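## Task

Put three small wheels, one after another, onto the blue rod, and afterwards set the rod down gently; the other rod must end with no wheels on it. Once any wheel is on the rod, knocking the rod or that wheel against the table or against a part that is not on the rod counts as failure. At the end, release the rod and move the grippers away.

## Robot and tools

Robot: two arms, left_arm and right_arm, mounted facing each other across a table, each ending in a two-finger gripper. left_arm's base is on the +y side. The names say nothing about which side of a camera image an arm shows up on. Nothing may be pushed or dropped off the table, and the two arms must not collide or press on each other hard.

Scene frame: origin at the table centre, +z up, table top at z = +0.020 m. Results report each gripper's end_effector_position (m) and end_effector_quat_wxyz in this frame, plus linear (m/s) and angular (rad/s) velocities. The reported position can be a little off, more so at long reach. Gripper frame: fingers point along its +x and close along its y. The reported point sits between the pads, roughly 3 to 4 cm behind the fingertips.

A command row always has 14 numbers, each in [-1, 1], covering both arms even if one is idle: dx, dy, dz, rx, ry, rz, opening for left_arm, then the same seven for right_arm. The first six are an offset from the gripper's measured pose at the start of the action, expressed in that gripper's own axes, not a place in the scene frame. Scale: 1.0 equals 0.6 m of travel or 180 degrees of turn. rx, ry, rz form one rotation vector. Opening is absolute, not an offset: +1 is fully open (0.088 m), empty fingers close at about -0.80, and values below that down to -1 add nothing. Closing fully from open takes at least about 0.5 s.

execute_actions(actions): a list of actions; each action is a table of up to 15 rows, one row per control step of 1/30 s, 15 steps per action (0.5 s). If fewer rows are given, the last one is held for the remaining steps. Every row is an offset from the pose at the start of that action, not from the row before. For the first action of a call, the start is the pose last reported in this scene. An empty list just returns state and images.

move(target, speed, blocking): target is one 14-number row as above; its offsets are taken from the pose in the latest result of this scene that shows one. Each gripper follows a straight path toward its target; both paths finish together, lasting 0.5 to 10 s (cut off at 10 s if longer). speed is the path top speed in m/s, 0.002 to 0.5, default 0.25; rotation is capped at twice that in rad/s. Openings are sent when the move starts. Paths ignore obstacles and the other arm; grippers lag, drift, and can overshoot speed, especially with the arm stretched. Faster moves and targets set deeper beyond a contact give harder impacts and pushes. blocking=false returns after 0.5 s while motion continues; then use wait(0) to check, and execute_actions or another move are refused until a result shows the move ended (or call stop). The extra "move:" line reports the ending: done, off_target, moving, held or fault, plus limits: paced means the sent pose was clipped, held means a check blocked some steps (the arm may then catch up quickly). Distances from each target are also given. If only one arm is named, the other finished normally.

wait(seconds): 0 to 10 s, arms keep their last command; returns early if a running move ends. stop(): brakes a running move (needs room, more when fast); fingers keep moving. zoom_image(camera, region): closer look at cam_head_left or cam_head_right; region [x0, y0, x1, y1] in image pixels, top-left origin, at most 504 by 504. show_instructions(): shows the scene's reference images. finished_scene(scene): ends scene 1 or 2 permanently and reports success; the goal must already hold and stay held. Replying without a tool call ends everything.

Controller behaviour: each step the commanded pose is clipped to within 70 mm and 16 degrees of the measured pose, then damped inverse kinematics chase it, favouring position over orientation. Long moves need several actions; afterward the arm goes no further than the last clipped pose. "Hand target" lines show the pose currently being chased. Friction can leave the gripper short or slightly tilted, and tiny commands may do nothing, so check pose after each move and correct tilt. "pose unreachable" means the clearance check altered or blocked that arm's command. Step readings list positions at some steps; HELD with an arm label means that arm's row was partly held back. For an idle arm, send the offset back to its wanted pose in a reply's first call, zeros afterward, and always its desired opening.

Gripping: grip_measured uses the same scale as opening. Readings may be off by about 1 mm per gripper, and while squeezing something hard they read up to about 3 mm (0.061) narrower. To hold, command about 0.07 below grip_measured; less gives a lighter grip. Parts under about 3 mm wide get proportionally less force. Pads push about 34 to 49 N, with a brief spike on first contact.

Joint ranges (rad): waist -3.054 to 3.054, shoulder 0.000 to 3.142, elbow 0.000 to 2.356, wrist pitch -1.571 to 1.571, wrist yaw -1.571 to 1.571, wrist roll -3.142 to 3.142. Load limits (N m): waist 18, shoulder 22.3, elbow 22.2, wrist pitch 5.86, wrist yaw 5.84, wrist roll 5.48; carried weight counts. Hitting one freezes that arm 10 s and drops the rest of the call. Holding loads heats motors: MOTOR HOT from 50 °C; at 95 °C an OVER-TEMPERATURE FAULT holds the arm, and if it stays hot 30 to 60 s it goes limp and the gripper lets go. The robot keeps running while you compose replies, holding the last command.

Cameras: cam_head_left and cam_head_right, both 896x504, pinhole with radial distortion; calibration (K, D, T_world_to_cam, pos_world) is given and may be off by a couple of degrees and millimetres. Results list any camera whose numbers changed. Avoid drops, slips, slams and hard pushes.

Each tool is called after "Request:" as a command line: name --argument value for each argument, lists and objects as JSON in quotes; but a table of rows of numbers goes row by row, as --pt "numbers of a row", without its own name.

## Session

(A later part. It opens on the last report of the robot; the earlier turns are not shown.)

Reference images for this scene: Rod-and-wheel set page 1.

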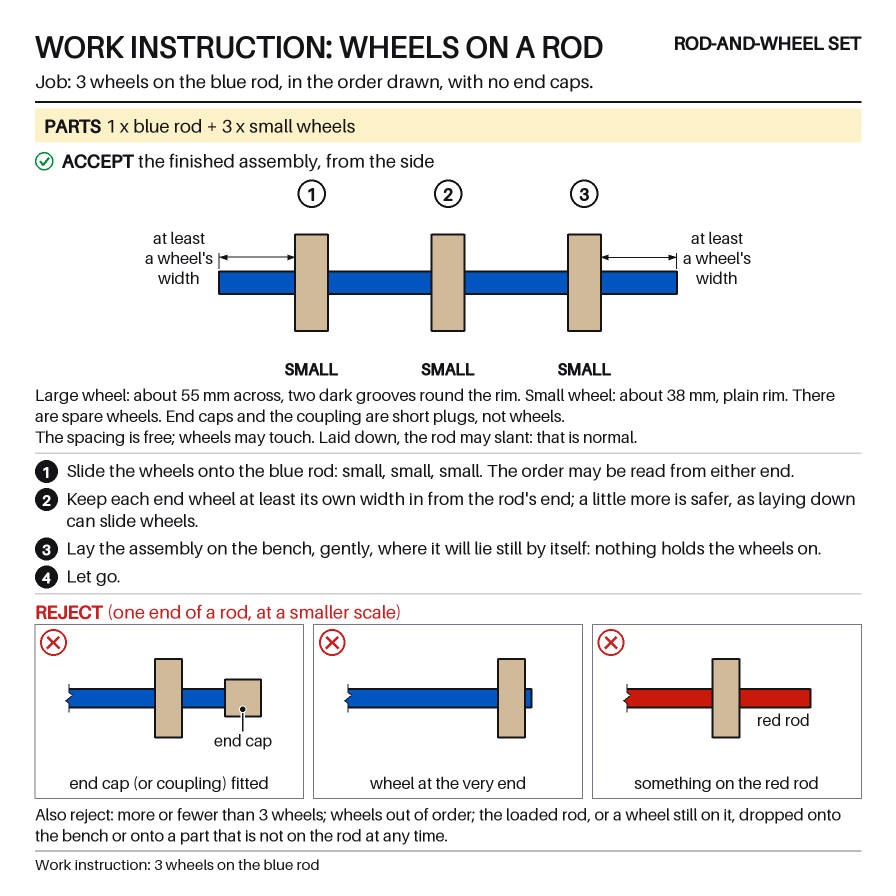

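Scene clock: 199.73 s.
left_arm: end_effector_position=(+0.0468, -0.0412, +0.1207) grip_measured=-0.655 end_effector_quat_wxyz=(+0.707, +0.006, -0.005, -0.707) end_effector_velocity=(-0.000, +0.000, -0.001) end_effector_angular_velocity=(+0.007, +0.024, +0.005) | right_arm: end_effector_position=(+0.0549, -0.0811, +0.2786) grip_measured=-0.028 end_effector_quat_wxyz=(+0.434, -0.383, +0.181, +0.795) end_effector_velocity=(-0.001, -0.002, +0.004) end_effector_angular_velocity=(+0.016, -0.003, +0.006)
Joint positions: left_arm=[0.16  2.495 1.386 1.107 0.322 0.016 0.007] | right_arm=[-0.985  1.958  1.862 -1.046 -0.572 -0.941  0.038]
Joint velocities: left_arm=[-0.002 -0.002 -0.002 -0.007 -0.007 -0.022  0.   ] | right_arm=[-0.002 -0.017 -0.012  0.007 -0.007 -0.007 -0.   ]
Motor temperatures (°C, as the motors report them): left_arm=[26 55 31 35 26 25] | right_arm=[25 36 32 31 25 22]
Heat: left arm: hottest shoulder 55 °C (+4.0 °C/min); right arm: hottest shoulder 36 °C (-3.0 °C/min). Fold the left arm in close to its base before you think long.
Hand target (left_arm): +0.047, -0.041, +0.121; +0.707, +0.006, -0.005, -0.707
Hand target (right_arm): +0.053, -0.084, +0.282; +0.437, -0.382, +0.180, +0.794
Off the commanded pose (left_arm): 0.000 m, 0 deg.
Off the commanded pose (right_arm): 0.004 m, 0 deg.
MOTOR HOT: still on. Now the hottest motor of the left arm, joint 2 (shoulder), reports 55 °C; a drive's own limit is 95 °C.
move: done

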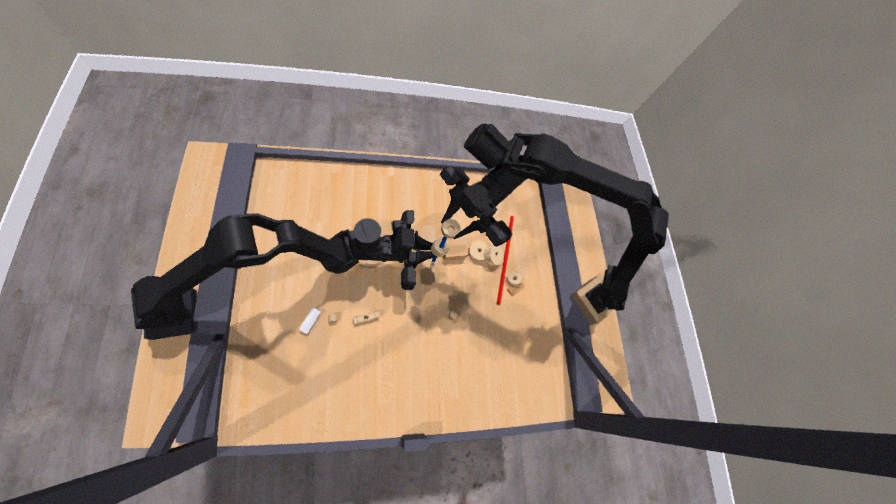

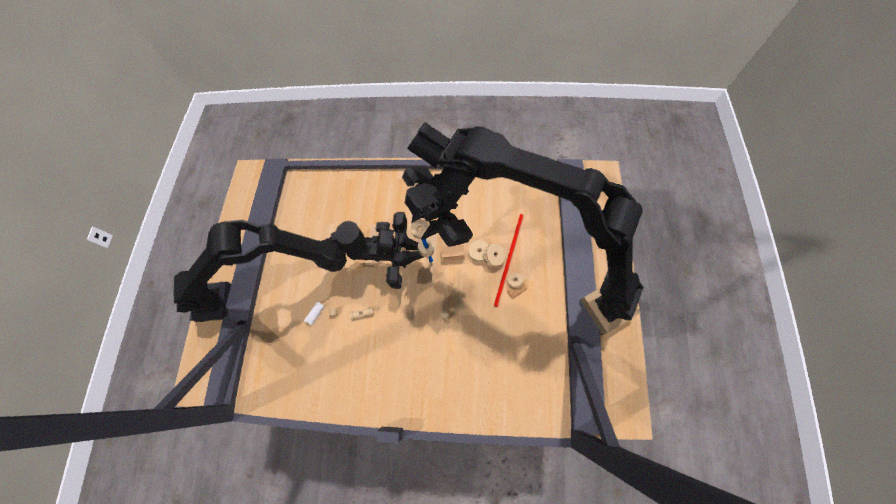

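Request:
move --target '[0,0,0,0,0,0,-0.78,0.036,0.006,-0.0295,0,0,0,-0.16]' --speed 0.02

Request:
zoom_image --camera "cam_head_left" --region '[420,200,490,270]'

Scene clock: 204.67 s.
left_arm: end_effector_position=(+0.0468, -0.0412, +0.1207) grip_measured=-0.655 end_effector_quat_wxyz=(+0.707, +0.006, -0.005, -0.707) end_effector_velocity=(-0.005, -0.002, +0.001) end_effector_angular_velocity=(+0.002, +0.008, -0.015) | right_arm: end_effector_position=(+0.0551, -0.0796, +0.2479) grip_measured=-0.028 end_effector_quat_wxyz=(+0.433, -0.383, +0.182, +0.795) end_effector_velocity=(+0.000, -0.005, +0.001) end_effector_angular_velocity=(-0.001, +0.005, +0.001)
Joint positions: left_arm=[0.16  2.495 1.386 1.107 0.322 0.016 0.007] | right_arm=[-0.984  1.956  1.738 -0.928 -0.572 -0.94   0.038]
Joint velocities: left_arm=[-0.007 -0.002  0.002 -0.007  0.007 -0.007 -0.   ] | right_arm=[-0.007 -0.012 -0.012 -0.007 -0.007 -0.007  0.   ]
Motor temperatures (°C, as the motors report them): left_arm=[26 55 31 35 26 25] | right_arm=[25 37 32 31 25 22]
Heat: left arm: hottest shoulder 55 °C (+4.0 °C/min); right arm: hottest shoulder 37 °C (-1.0 °C/min). Fold the left arm in close to its base before you think long.
Hand target (left_arm): +0.047, -0.041, +0.121; +0.707, +0.006, -0.005, -0.707
Hand target (right_arm): +0.053, -0.082, +0.250; +0.434, -0.383, +0.181, +0.795
Off the commanded pose (left_arm): 0.000 m, 0 deg.
Off the commanded pose (right_arm): 0.004 m, 0 deg.
MOTOR HOT: still on. Now the hottest motor of the left arm, joint 2 (shoulder), reports 55 °C; a drive's own limit is 95 °C.
move: done

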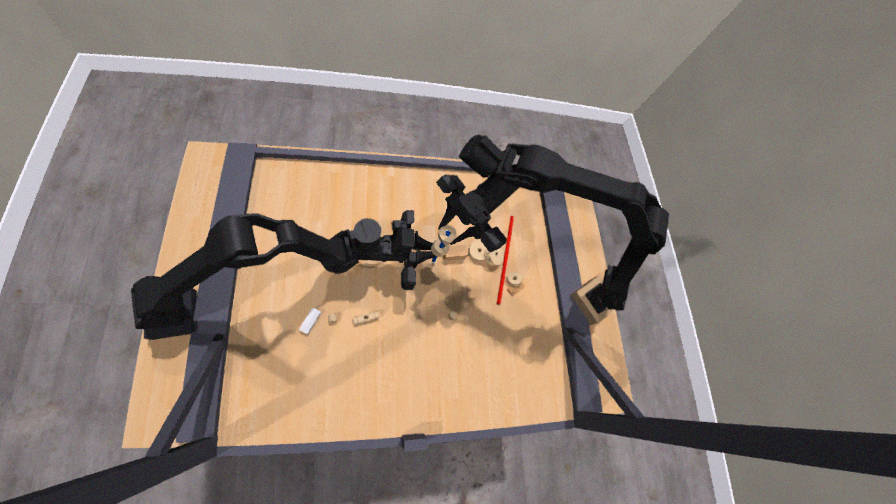

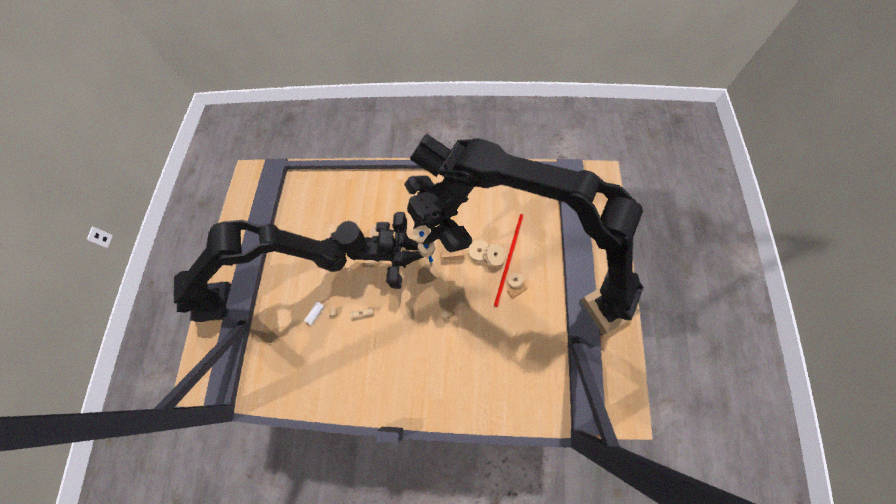

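Region (420, 200, 490, 270) of cam_head_left's 896x504 image, scaled by 7.200, with more detail than that image has.

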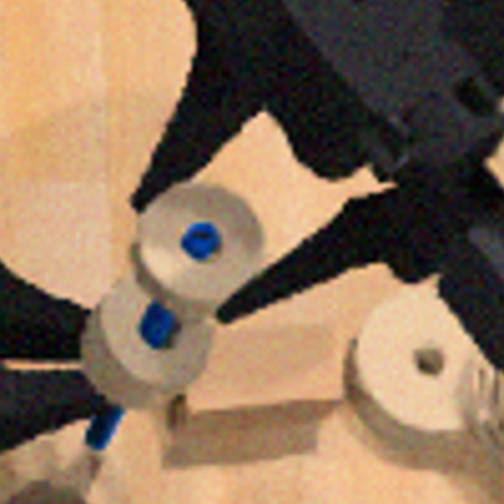

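Lay at (.047,.2), clear of the parts at x≈-.1.

Request:
move --target '[0,0,0,0,0,0,-0.78,0.068,0.009,-0.061,0,0,0,-0.16]' --speed 0.05

Request:
move --target '[0,0,0,0,0,0,-0.78,0,0,0,0,0,0,0.25]'

Request:
move --target '[0,0,0.02,0,0,0,-0.78,-0.12,0,-0.11,0,0,0,0.25]' --speed 0.15

Request:
move --target '[-0.4,0,0.02,0,0.48,0,-0.78,-0.1,0.15,-0.1,0,0,0,0.25]' --speed 0.2

Scene clock: 210.63 s.
left_arm: end_effector_position=(+0.0457, -0.0415, +0.1207) grip_measured=-0.655 end_effector_quat_wxyz=(+0.706, +0.006, -0.005, -0.708) end_effector_velocity=(-0.000, +0.000, -0.001) end_effector_angular_velocity=(+0.007, +0.010, +0.005) | right_arm: end_effector_position=(+0.0548, -0.0802, +0.1999) grip_measured=-0.028 end_effector_quat_wxyz=(+0.437, -0.382, +0.174, +0.795) end_effector_velocity=(+0.004, -0.002, -0.007) end_effector_angular_velocity=(-0.003, -0.009, -0.005)
Joint positions: left_arm=[0.158 2.495 1.386 1.107 0.322 0.016 0.007] | right_arm=[-0.984  1.956  1.541 -0.713 -0.572 -0.94   0.038]
Joint velocities: left_arm=[-0.002 -0.002 -0.002 -0.007 -0.007 -0.007 -0.   ] | right_arm=[-0.007  0.002 -0.022  0.022  0.007 -0.007 -0.   ]
Motor temperatures (°C, as the motors report them): left_arm=[26 56 31 35 26 25] | right_arm=[25 38 32 31 25 22]
Heat: left arm: hottest shoulder 56 °C (+4.0 °C/min); right arm: hottest shoulder 38 °C (+0.0 °C/min). Fold the left arm in close to its base before you think long.
Hand target (left_arm): +0.047, -0.041, +0.121; +0.707, +0.006, -0.005, -0.707
Hand target (right_arm): +0.053, -0.083, +0.193; +0.433, -0.383, +0.182, +0.795
Off the commanded pose (left_arm): 0.001 m, 0 deg.
Off the commanded pose (right_arm): 0.008 m, 1 deg.
MOTOR HOT: still on. Now the hottest motor of the left arm, joint 2 (shoulder), reports 56 °C; a drive's own limit is 95 °C.
move: done

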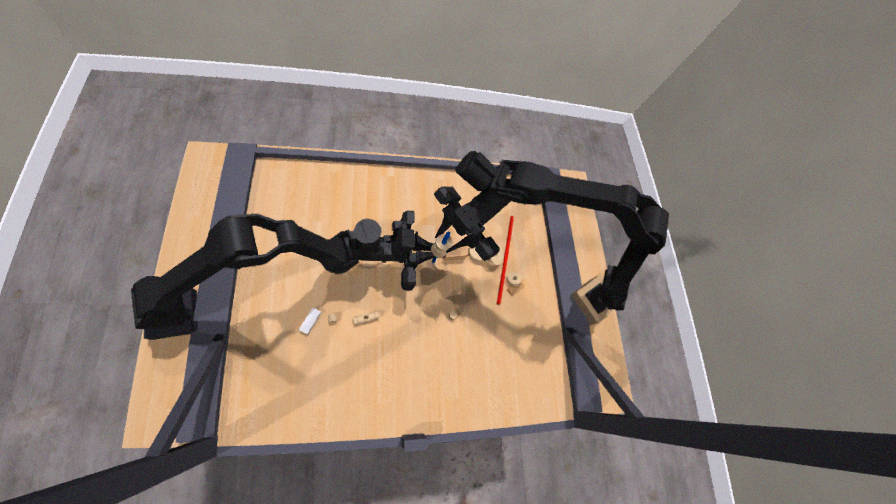

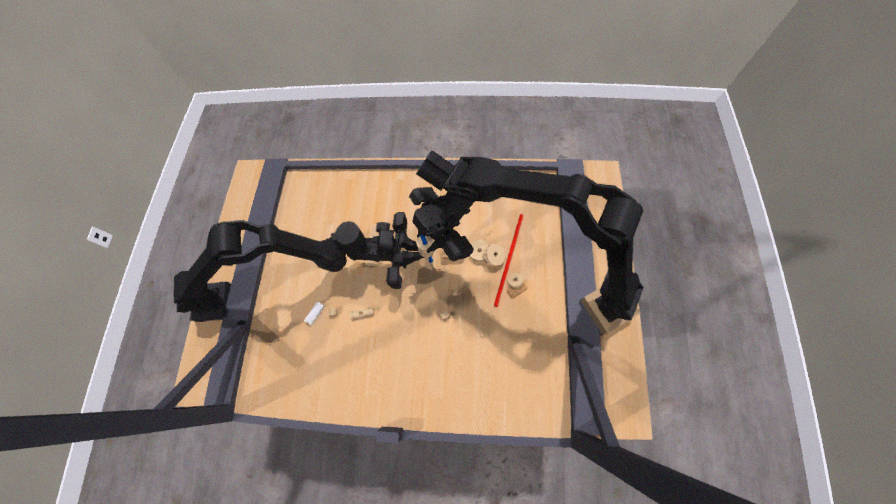

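Scene clock: 211.30 s.
left_arm: end_effector_position=(+0.0457, -0.0415, +0.1207) grip_measured=-0.655 end_effector_quat_wxyz=(+0.706, +0.006, -0.005, -0.708) end_effector_velocity=(-0.001, +0.001, -0.003) end_effector_angular_velocity=(+0.012, +0.011, +0.005) | right_arm: end_effector_position=(+0.0548, -0.0802, +0.1999) grip_measured=+0.245 end_effector_quat_wxyz=(+0.437, -0.382, +0.174, +0.795) end_effector_velocity=(-0.001, -0.002, +0.000) end_effector_angular_velocity=(-0.006, +0.013, -0.005)
Joint positions: left_arm=[0.158 2.495 1.386 1.107 0.322 0.016 0.007] | right_arm=[-0.984  1.956  1.541 -0.713 -0.572 -0.94   0.051]
Joint velocities: left_arm=[-0.002 -0.002 -0.007 -0.007 -0.007 -0.007  0.   ] | right_arm=[-0.002 -0.002 -0.002 -0.007 -0.007  0.007  0.   ]
Motor temperatures (°C, as the motors report them): left_arm=[26 56 31 35 26 25] | right_arm=[25 38 32 31 25 22]
Heat: left arm: hottest shoulder 56 °C (+4.1 °C/min); right arm: hottest shoulder 38 °C (+0.0 °C/min). Fold the left arm in close to its base before you think long.
Hand target (left_arm): +0.046, -0.041, +0.121; +0.706, +0.006, -0.005, -0.708
Hand target (right_arm): +0.055, -0.080, +0.200; +0.437, -0.382, +0.174, +0.795
Off the commanded pose (left_arm): 0.000 m, 0 deg.
Off the commanded pose (right_arm): 0.000 m, 0 deg.
MOTOR HOT: still on. Now the hottest motor of the left arm, joint 2 (shoulder), reports 56 °C; a drive's own limit is 95 °C.
move: done

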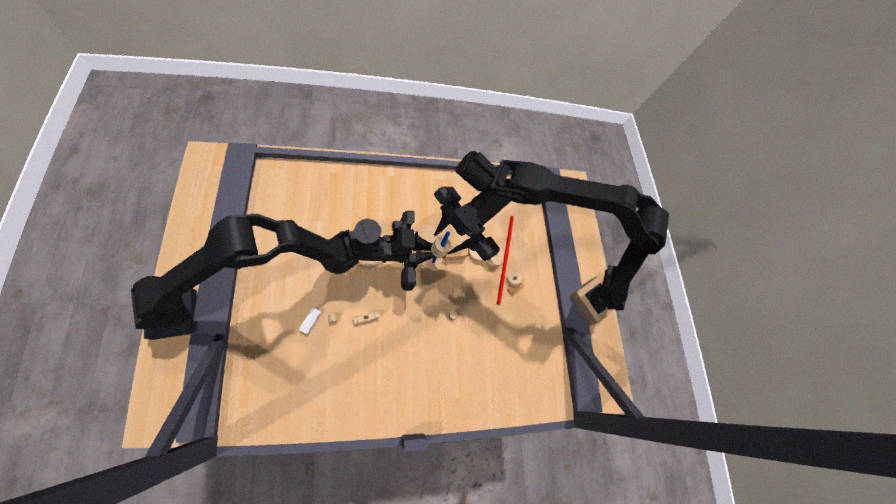

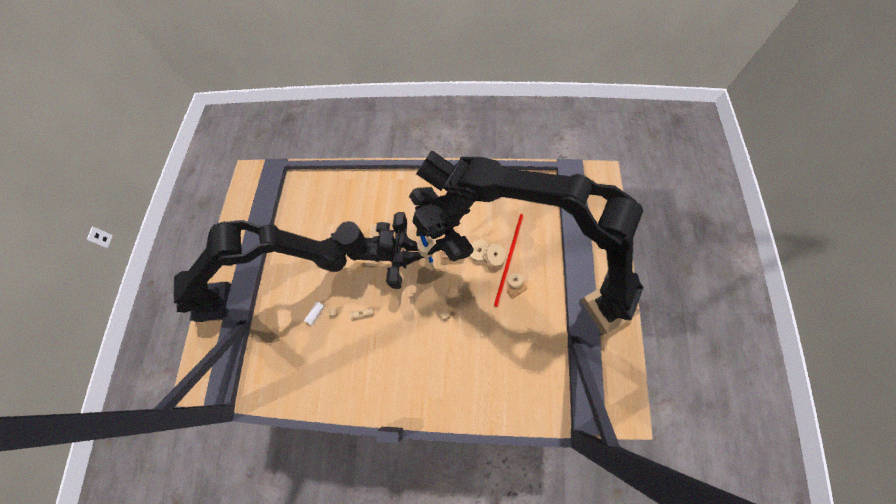

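Scene clock: 212.43 s.
left_arm: end_effector_position=(+0.0459, -0.0420, +0.1261) grip_measured=-0.655 end_effector_quat_wxyz=(+0.706, +0.008, -0.002, -0.708) end_effector_velocity=(+0.002, -0.000, +0.002) end_effector_angular_velocity=(+0.002, +0.008, +0.020) | right_arm: end_effector_position=(+0.1093, -0.1577, +0.2092) grip_measured=+0.247 end_effector_quat_wxyz=(+0.438, -0.383, +0.177, +0.794) end_effector_velocity=(-0.001, -0.004, -0.000) end_effector_angular_velocity=(-0.010, +0.015, +0.000)
Joint positions: left_arm=[0.158 2.475 1.386 1.08  0.322 0.016 0.007] | right_arm=[-1.214  1.85   1.453 -0.885 -0.65  -1.201  0.051]
Joint velocities: left_arm=[-0.002 -0.007 -0.002 -0.007 -0.022 -0.007 -0.   ] | right_arm=[-0.007 -0.002 -0.002 -0.022 -0.007 -0.007 -0.   ]
Motor temperatures (°C, as the motors report them): left_arm=[26 56 31 35 26 25] | right_arm=[25 38 32 31 25 22]
Heat: left arm: hottest shoulder 56 °C (+4.0 °C/min); right arm: hottest shoulder 38 °C (+0.0 °C/min). Fold the left arm in close to its base before you think long.
Hand target (left_arm): +0.046, -0.042, +0.133; +0.706, +0.006, -0.005, -0.708
Hand target (right_arm): +0.108, -0.161, +0.211; +0.437, -0.382, +0.174, +0.795
Off the commanded pose (left_arm): 0.007 m, 0 deg.
Off the commanded pose (right_arm): 0.004 m, 0 deg.
MOTOR HOT: still on. Now the hottest motor of the left arm, joint 2 (shoulder), reports 56 °C; a drive's own limit is 95 °C.
move: done

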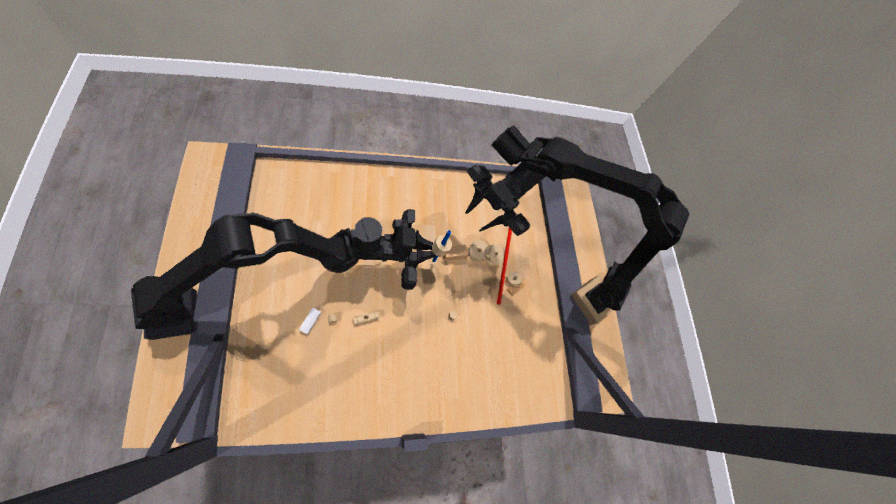

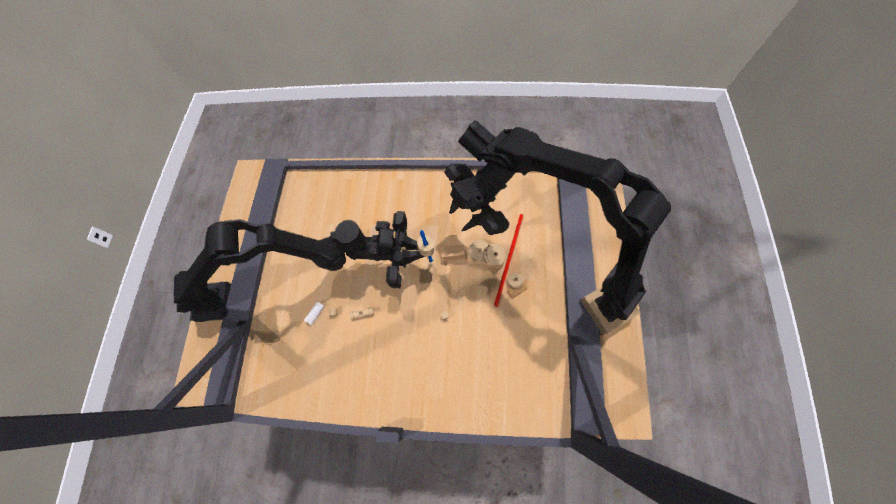

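Scene clock: 216.67 s.
left_arm: end_effector_position=(+0.0426, +0.1986, +0.1431) grip_measured=-0.655 end_effector_quat_wxyz=(+0.515, +0.484, +0.482, -0.518) end_effector_velocity=(-0.001, +0.003, +0.001) end_effector_angular_velocity=(+0.019, +0.001, +0.020) | right_arm: end_effector_position=(+0.0828, -0.2754, +0.2109) grip_measured=+0.247 end_effector_quat_wxyz=(+0.438, -0.385, +0.179, +0.792) end_effector_velocity=(-0.001, -0.003, +0.000) end_effector_angular_velocity=(+0.003, +0.006, -0.001)
Joint positions: left_arm=[ 0.235  1.933  1.532 -1.108  0.027  0.4    0.007] | right_arm=[-1.424  1.505  1.086 -1.028 -0.688 -1.46   0.051]
Joint velocities: left_arm=[-0.002  0.002  0.007 -0.022 -0.007 -0.022 -0.   ] | right_arm=[-0.007 -0.007 -0.007 -0.007 -0.007 -0.007 -0.   ]
Motor temperatures (°C, as the motors report them): left_arm=[26 56 31 35 26 25] | right_arm=[25 38 32 30 25 22]
Heat: left arm: hottest shoulder 56 °C (+3.1 °C/min); right arm: hottest shoulder 38 °C (+0.0 °C/min). Fold the left arm in close to its base before you think long.
Hand target (left_arm): +0.045, +0.198, +0.140; +0.513, +0.487, +0.485, -0.515
Hand target (right_arm): +0.080, -0.278, +0.211; +0.437, -0.383, +0.177, +0.794
Off the commanded pose (left_arm): 0.005 m, 1 deg.
Off the commanded pose (right_arm): 0.003 m, 0 deg.
MOTOR HOT: still on. Now the hottest motor of the left arm, joint 2 (shoulder), reports 56 °C; a drive's own limit is 95 °C.
move: done

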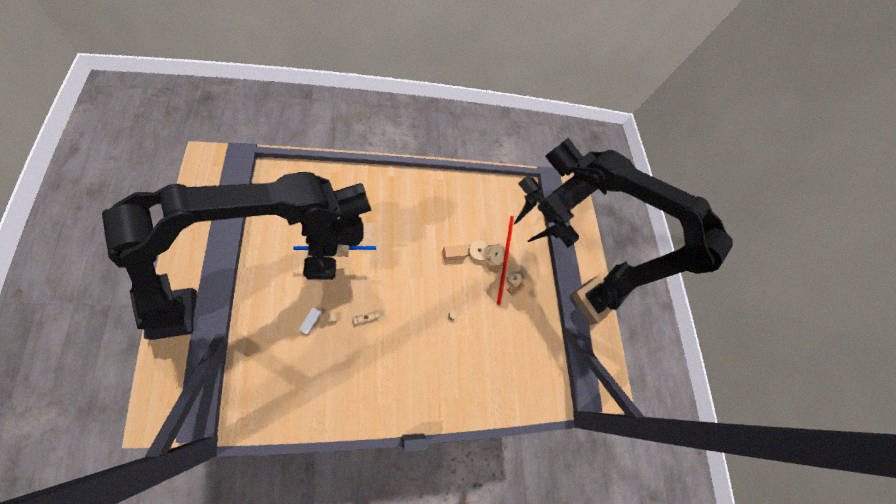

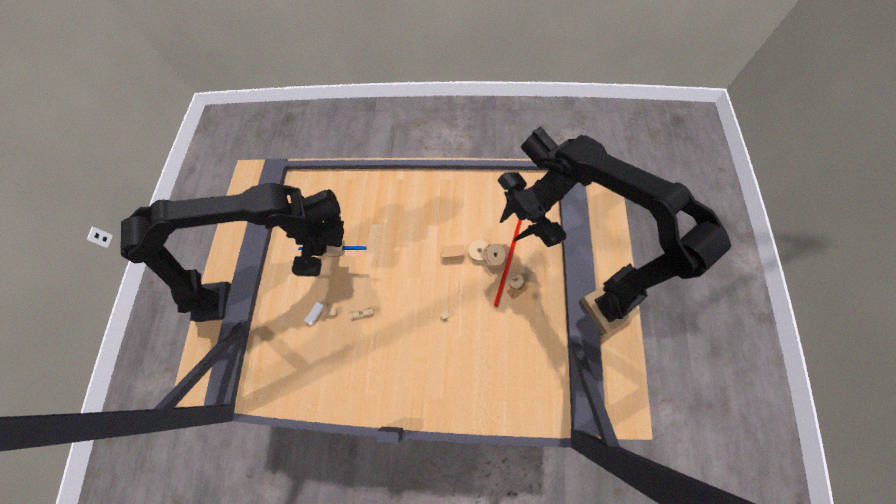

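Request:
move --target '[0.095,0,0,0,0.022,0,-0.78,0,0,0,0,0,0,0.25]' --speed 0.04

Request:
move --target '[0.05,0,-0.004,0,0.008,0,-0.78,0,0,0,0,0,0,0.25]' --speed 0.01

Request:
zoom_image --camera "cam_head_left" --region '[285,210,395,300]'

Scene clock: 221.77 s.
left_arm: end_effector_position=(+0.0444, +0.1924, +0.0939) grip_measured=-0.655 end_effector_quat_wxyz=(+0.505, +0.497, +0.493, -0.505) end_effector_velocity=(-0.001, +0.004, -0.003) end_effector_angular_velocity=(+0.019, +0.000, +0.020) | right_arm: end_effector_position=(+0.0828, -0.2756, +0.2109) grip_measured=+0.247 end_effector_quat_wxyz=(+0.438, -0.385, +0.179, +0.793) end_effector_velocity=(-0.005, -0.001, +0.002) end_effector_angular_velocity=(+0.006, +0.027, +0.006)
Joint positions: left_arm=[ 0.224  2.036  1.481 -0.997  0.005  0.39   0.007] | right_arm=[-1.424  1.504  1.086 -1.029 -0.688 -1.46   0.051]
Joint velocities: left_arm=[-0.002  0.002 -0.007 -0.007 -0.007 -0.022 -0.   ] | right_arm=[-0.002 -0.002 -0.002 -0.022 -0.022 -0.007  0.   ]
Motor temperatures (°C, as the motors report them): left_arm=[26 54 32 34 26 25] | right_arm=[25 38 32 30 25 22]
Heat: left arm: hottest shoulder 54 °C (+1.0 °C/min); right arm: hottest shoulder 38 °C (+1.0 °C/min). Fold the left arm in close to its base before you think long.
Hand target (left_arm): +0.043, +0.195, +0.086; +0.498, +0.501, +0.500, -0.501
Hand target (right_arm): +0.083, -0.275, +0.211; +0.438, -0.385, +0.179, +0.793
Off the commanded pose (left_arm): 0.008 m, 1 deg.
Off the commanded pose (right_arm): 0.000 m, 0 deg.
MOTOR HOT: still on. Now the hottest motor of the left arm, joint 2 (shoulder), reports 54 °C; a drive's own limit is 95 °C.
move: done

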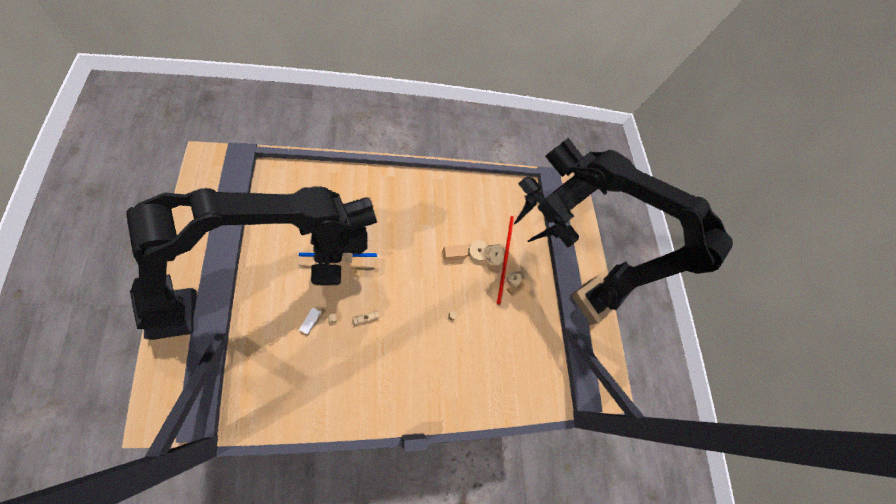

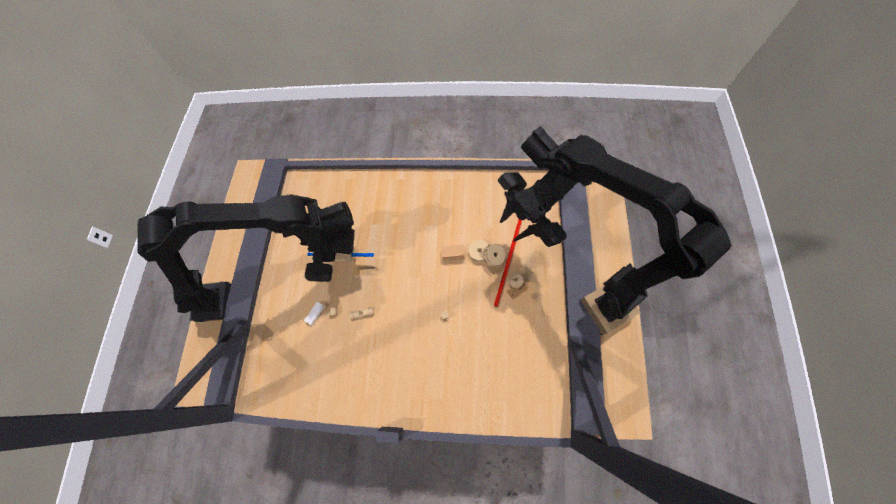

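Scene clock: 225.00 s.
left_arm: end_effector_position=(+0.0458, +0.1909, +0.0717) grip_measured=-0.655 end_effector_quat_wxyz=(+0.505, +0.499, +0.493, -0.503) end_effector_velocity=(-0.003, +0.002, -0.001) end_effector_angular_velocity=(+0.009, +0.012, +0.005) | right_arm: end_effector_position=(+0.0828, -0.2756, +0.2109) grip_measured=+0.247 end_effector_quat_wxyz=(+0.438, -0.385, +0.179, +0.793) end_effector_velocity=(-0.002, -0.001, +0.002) end_effector_angular_velocity=(+0.007, +0.002, +0.004)
Joint positions: left_arm=[ 0.224  2.074  1.444 -0.924 -0.     0.39   0.007] | right_arm=[-1.424  1.504  1.086 -1.029 -0.688 -1.46   0.051]
Joint velocities: left_arm=[-0.002  0.002 -0.002 -0.007  0.007 -0.007  0.   ] | right_arm=[-0.002 -0.007 -0.002 -0.007 -0.007 -0.007 -0.   ]
Motor temperatures (°C, as the motors report them): left_arm=[26 53 32 34 26 25] | right_arm=[25 37 32 30 25 22]
Heat: left arm: hottest shoulder 53 °C (+0.0 °C/min); right arm: hottest shoulder 37 °C (+0.0 °C/min). Fold the left arm in close to its base before you think long.
Hand target (left_arm): +0.045, +0.194, +0.064; +0.498, +0.503, +0.500, -0.499
Hand target (right_arm): +0.083, -0.276, +0.211; +0.438, -0.385, +0.179, +0.793
Off the commanded pose (left_arm): 0.009 m, 1 deg.
Off the commanded pose (right_arm): 0.000 m, 0 deg.
MOTOR HOT: still on. Now the hottest motor of the left arm, joint 2 (shoulder), reports 53 °C; a drive's own limit is 95 °C.
move: off_target (left_arm)

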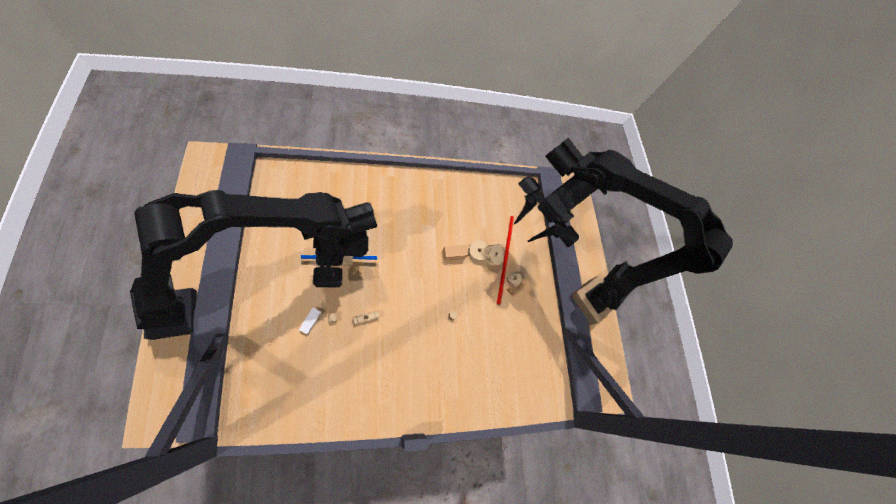

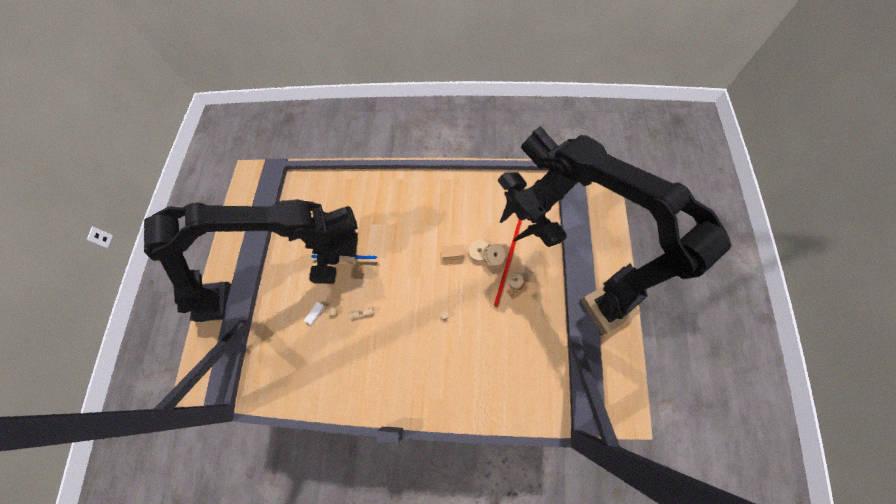

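Region (285, 210, 395, 300) of cam_head_left's 896x504 image, scaled by 4.582, with more detail than that image has; it fills the top 412 rows of this view, and the rest is white.

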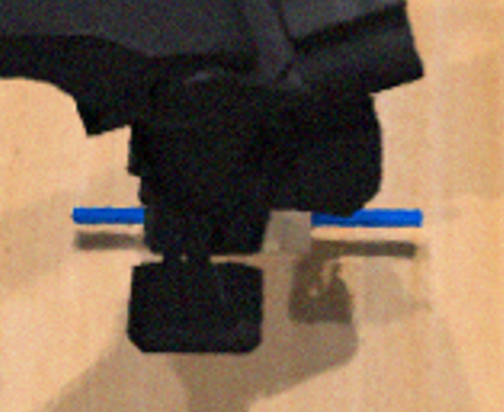

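Request:
move --target '[0.025,0,-0.004,0,0.006,0,-0.78,0,0,0,0,0,0,0.25]' --speed 0.008

Scene clock: 229.00 s.
left_arm: end_effector_position=(+0.0472, +0.1878, +0.0696) grip_measured=-0.655 end_effector_quat_wxyz=(+0.510, +0.497, +0.488, -0.505) end_effector_velocity=(-0.007, -0.000, +0.000) end_effector_angular_velocity=(-0.001, +0.023, -0.015) | right_arm: end_effector_position=(+0.0828, -0.2756, +0.2109) grip_measured=+0.247 end_effector_quat_wxyz=(+0.438, -0.385, +0.179, +0.793) end_effector_velocity=(-0.002, -0.001, +0.000) end_effector_angular_velocity=(-0.001, +0.014, -0.007)
Joint positions: left_arm=[ 0.224  2.076  1.438 -0.899 -0.001  0.39   0.007] | right_arm=[-1.424  1.504  1.086 -1.029 -0.688 -1.46   0.051]
Joint velocities: left_arm=[-0.007 -0.002 -0.002 -0.007  0.022  0.007 -0.   ] | right_arm=[-0.002 -0.002 -0.002 -0.007 -0.007  0.007 -0.   ]
Motor temperatures (°C, as the motors report them): left_arm=[26 52 31 33 26 25] | right_arm=[25 37 32 30 25 22]
Heat: left arm: hottest shoulder 52 °C (-2.0 °C/min); right arm: hottest shoulder 37 °C (+1.0 °C/min). Fold the left arm in close to its base before you think long.
Hand target (left_arm): +0.046, +0.193, +0.057; +0.500, +0.503, +0.498, -0.499
Hand target (right_arm): +0.083, -0.276, +0.211; +0.438, -0.385, +0.179, +0.793
Off the commanded pose (left_arm): 0.014 m, 2 deg.
Off the commanded pose (right_arm): 0.000 m, 0 deg.
MOTOR HOT: still on. Now the hottest motor of the left arm, joint 2 (shoulder), reports 52 °C; a drive's own limit is 95 °C.
move: off_target (left_arm)

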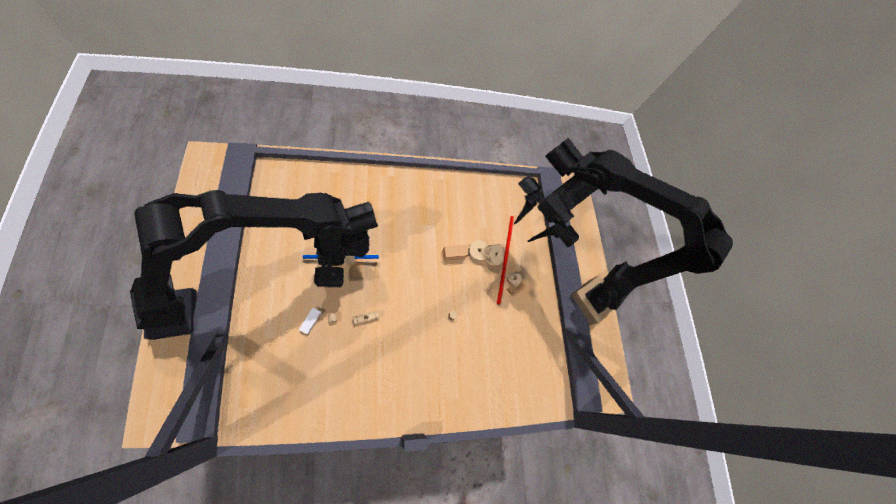

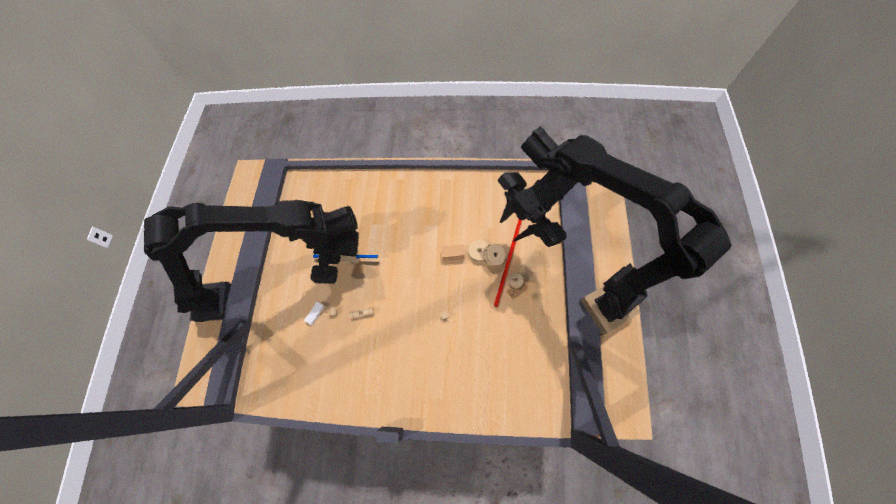

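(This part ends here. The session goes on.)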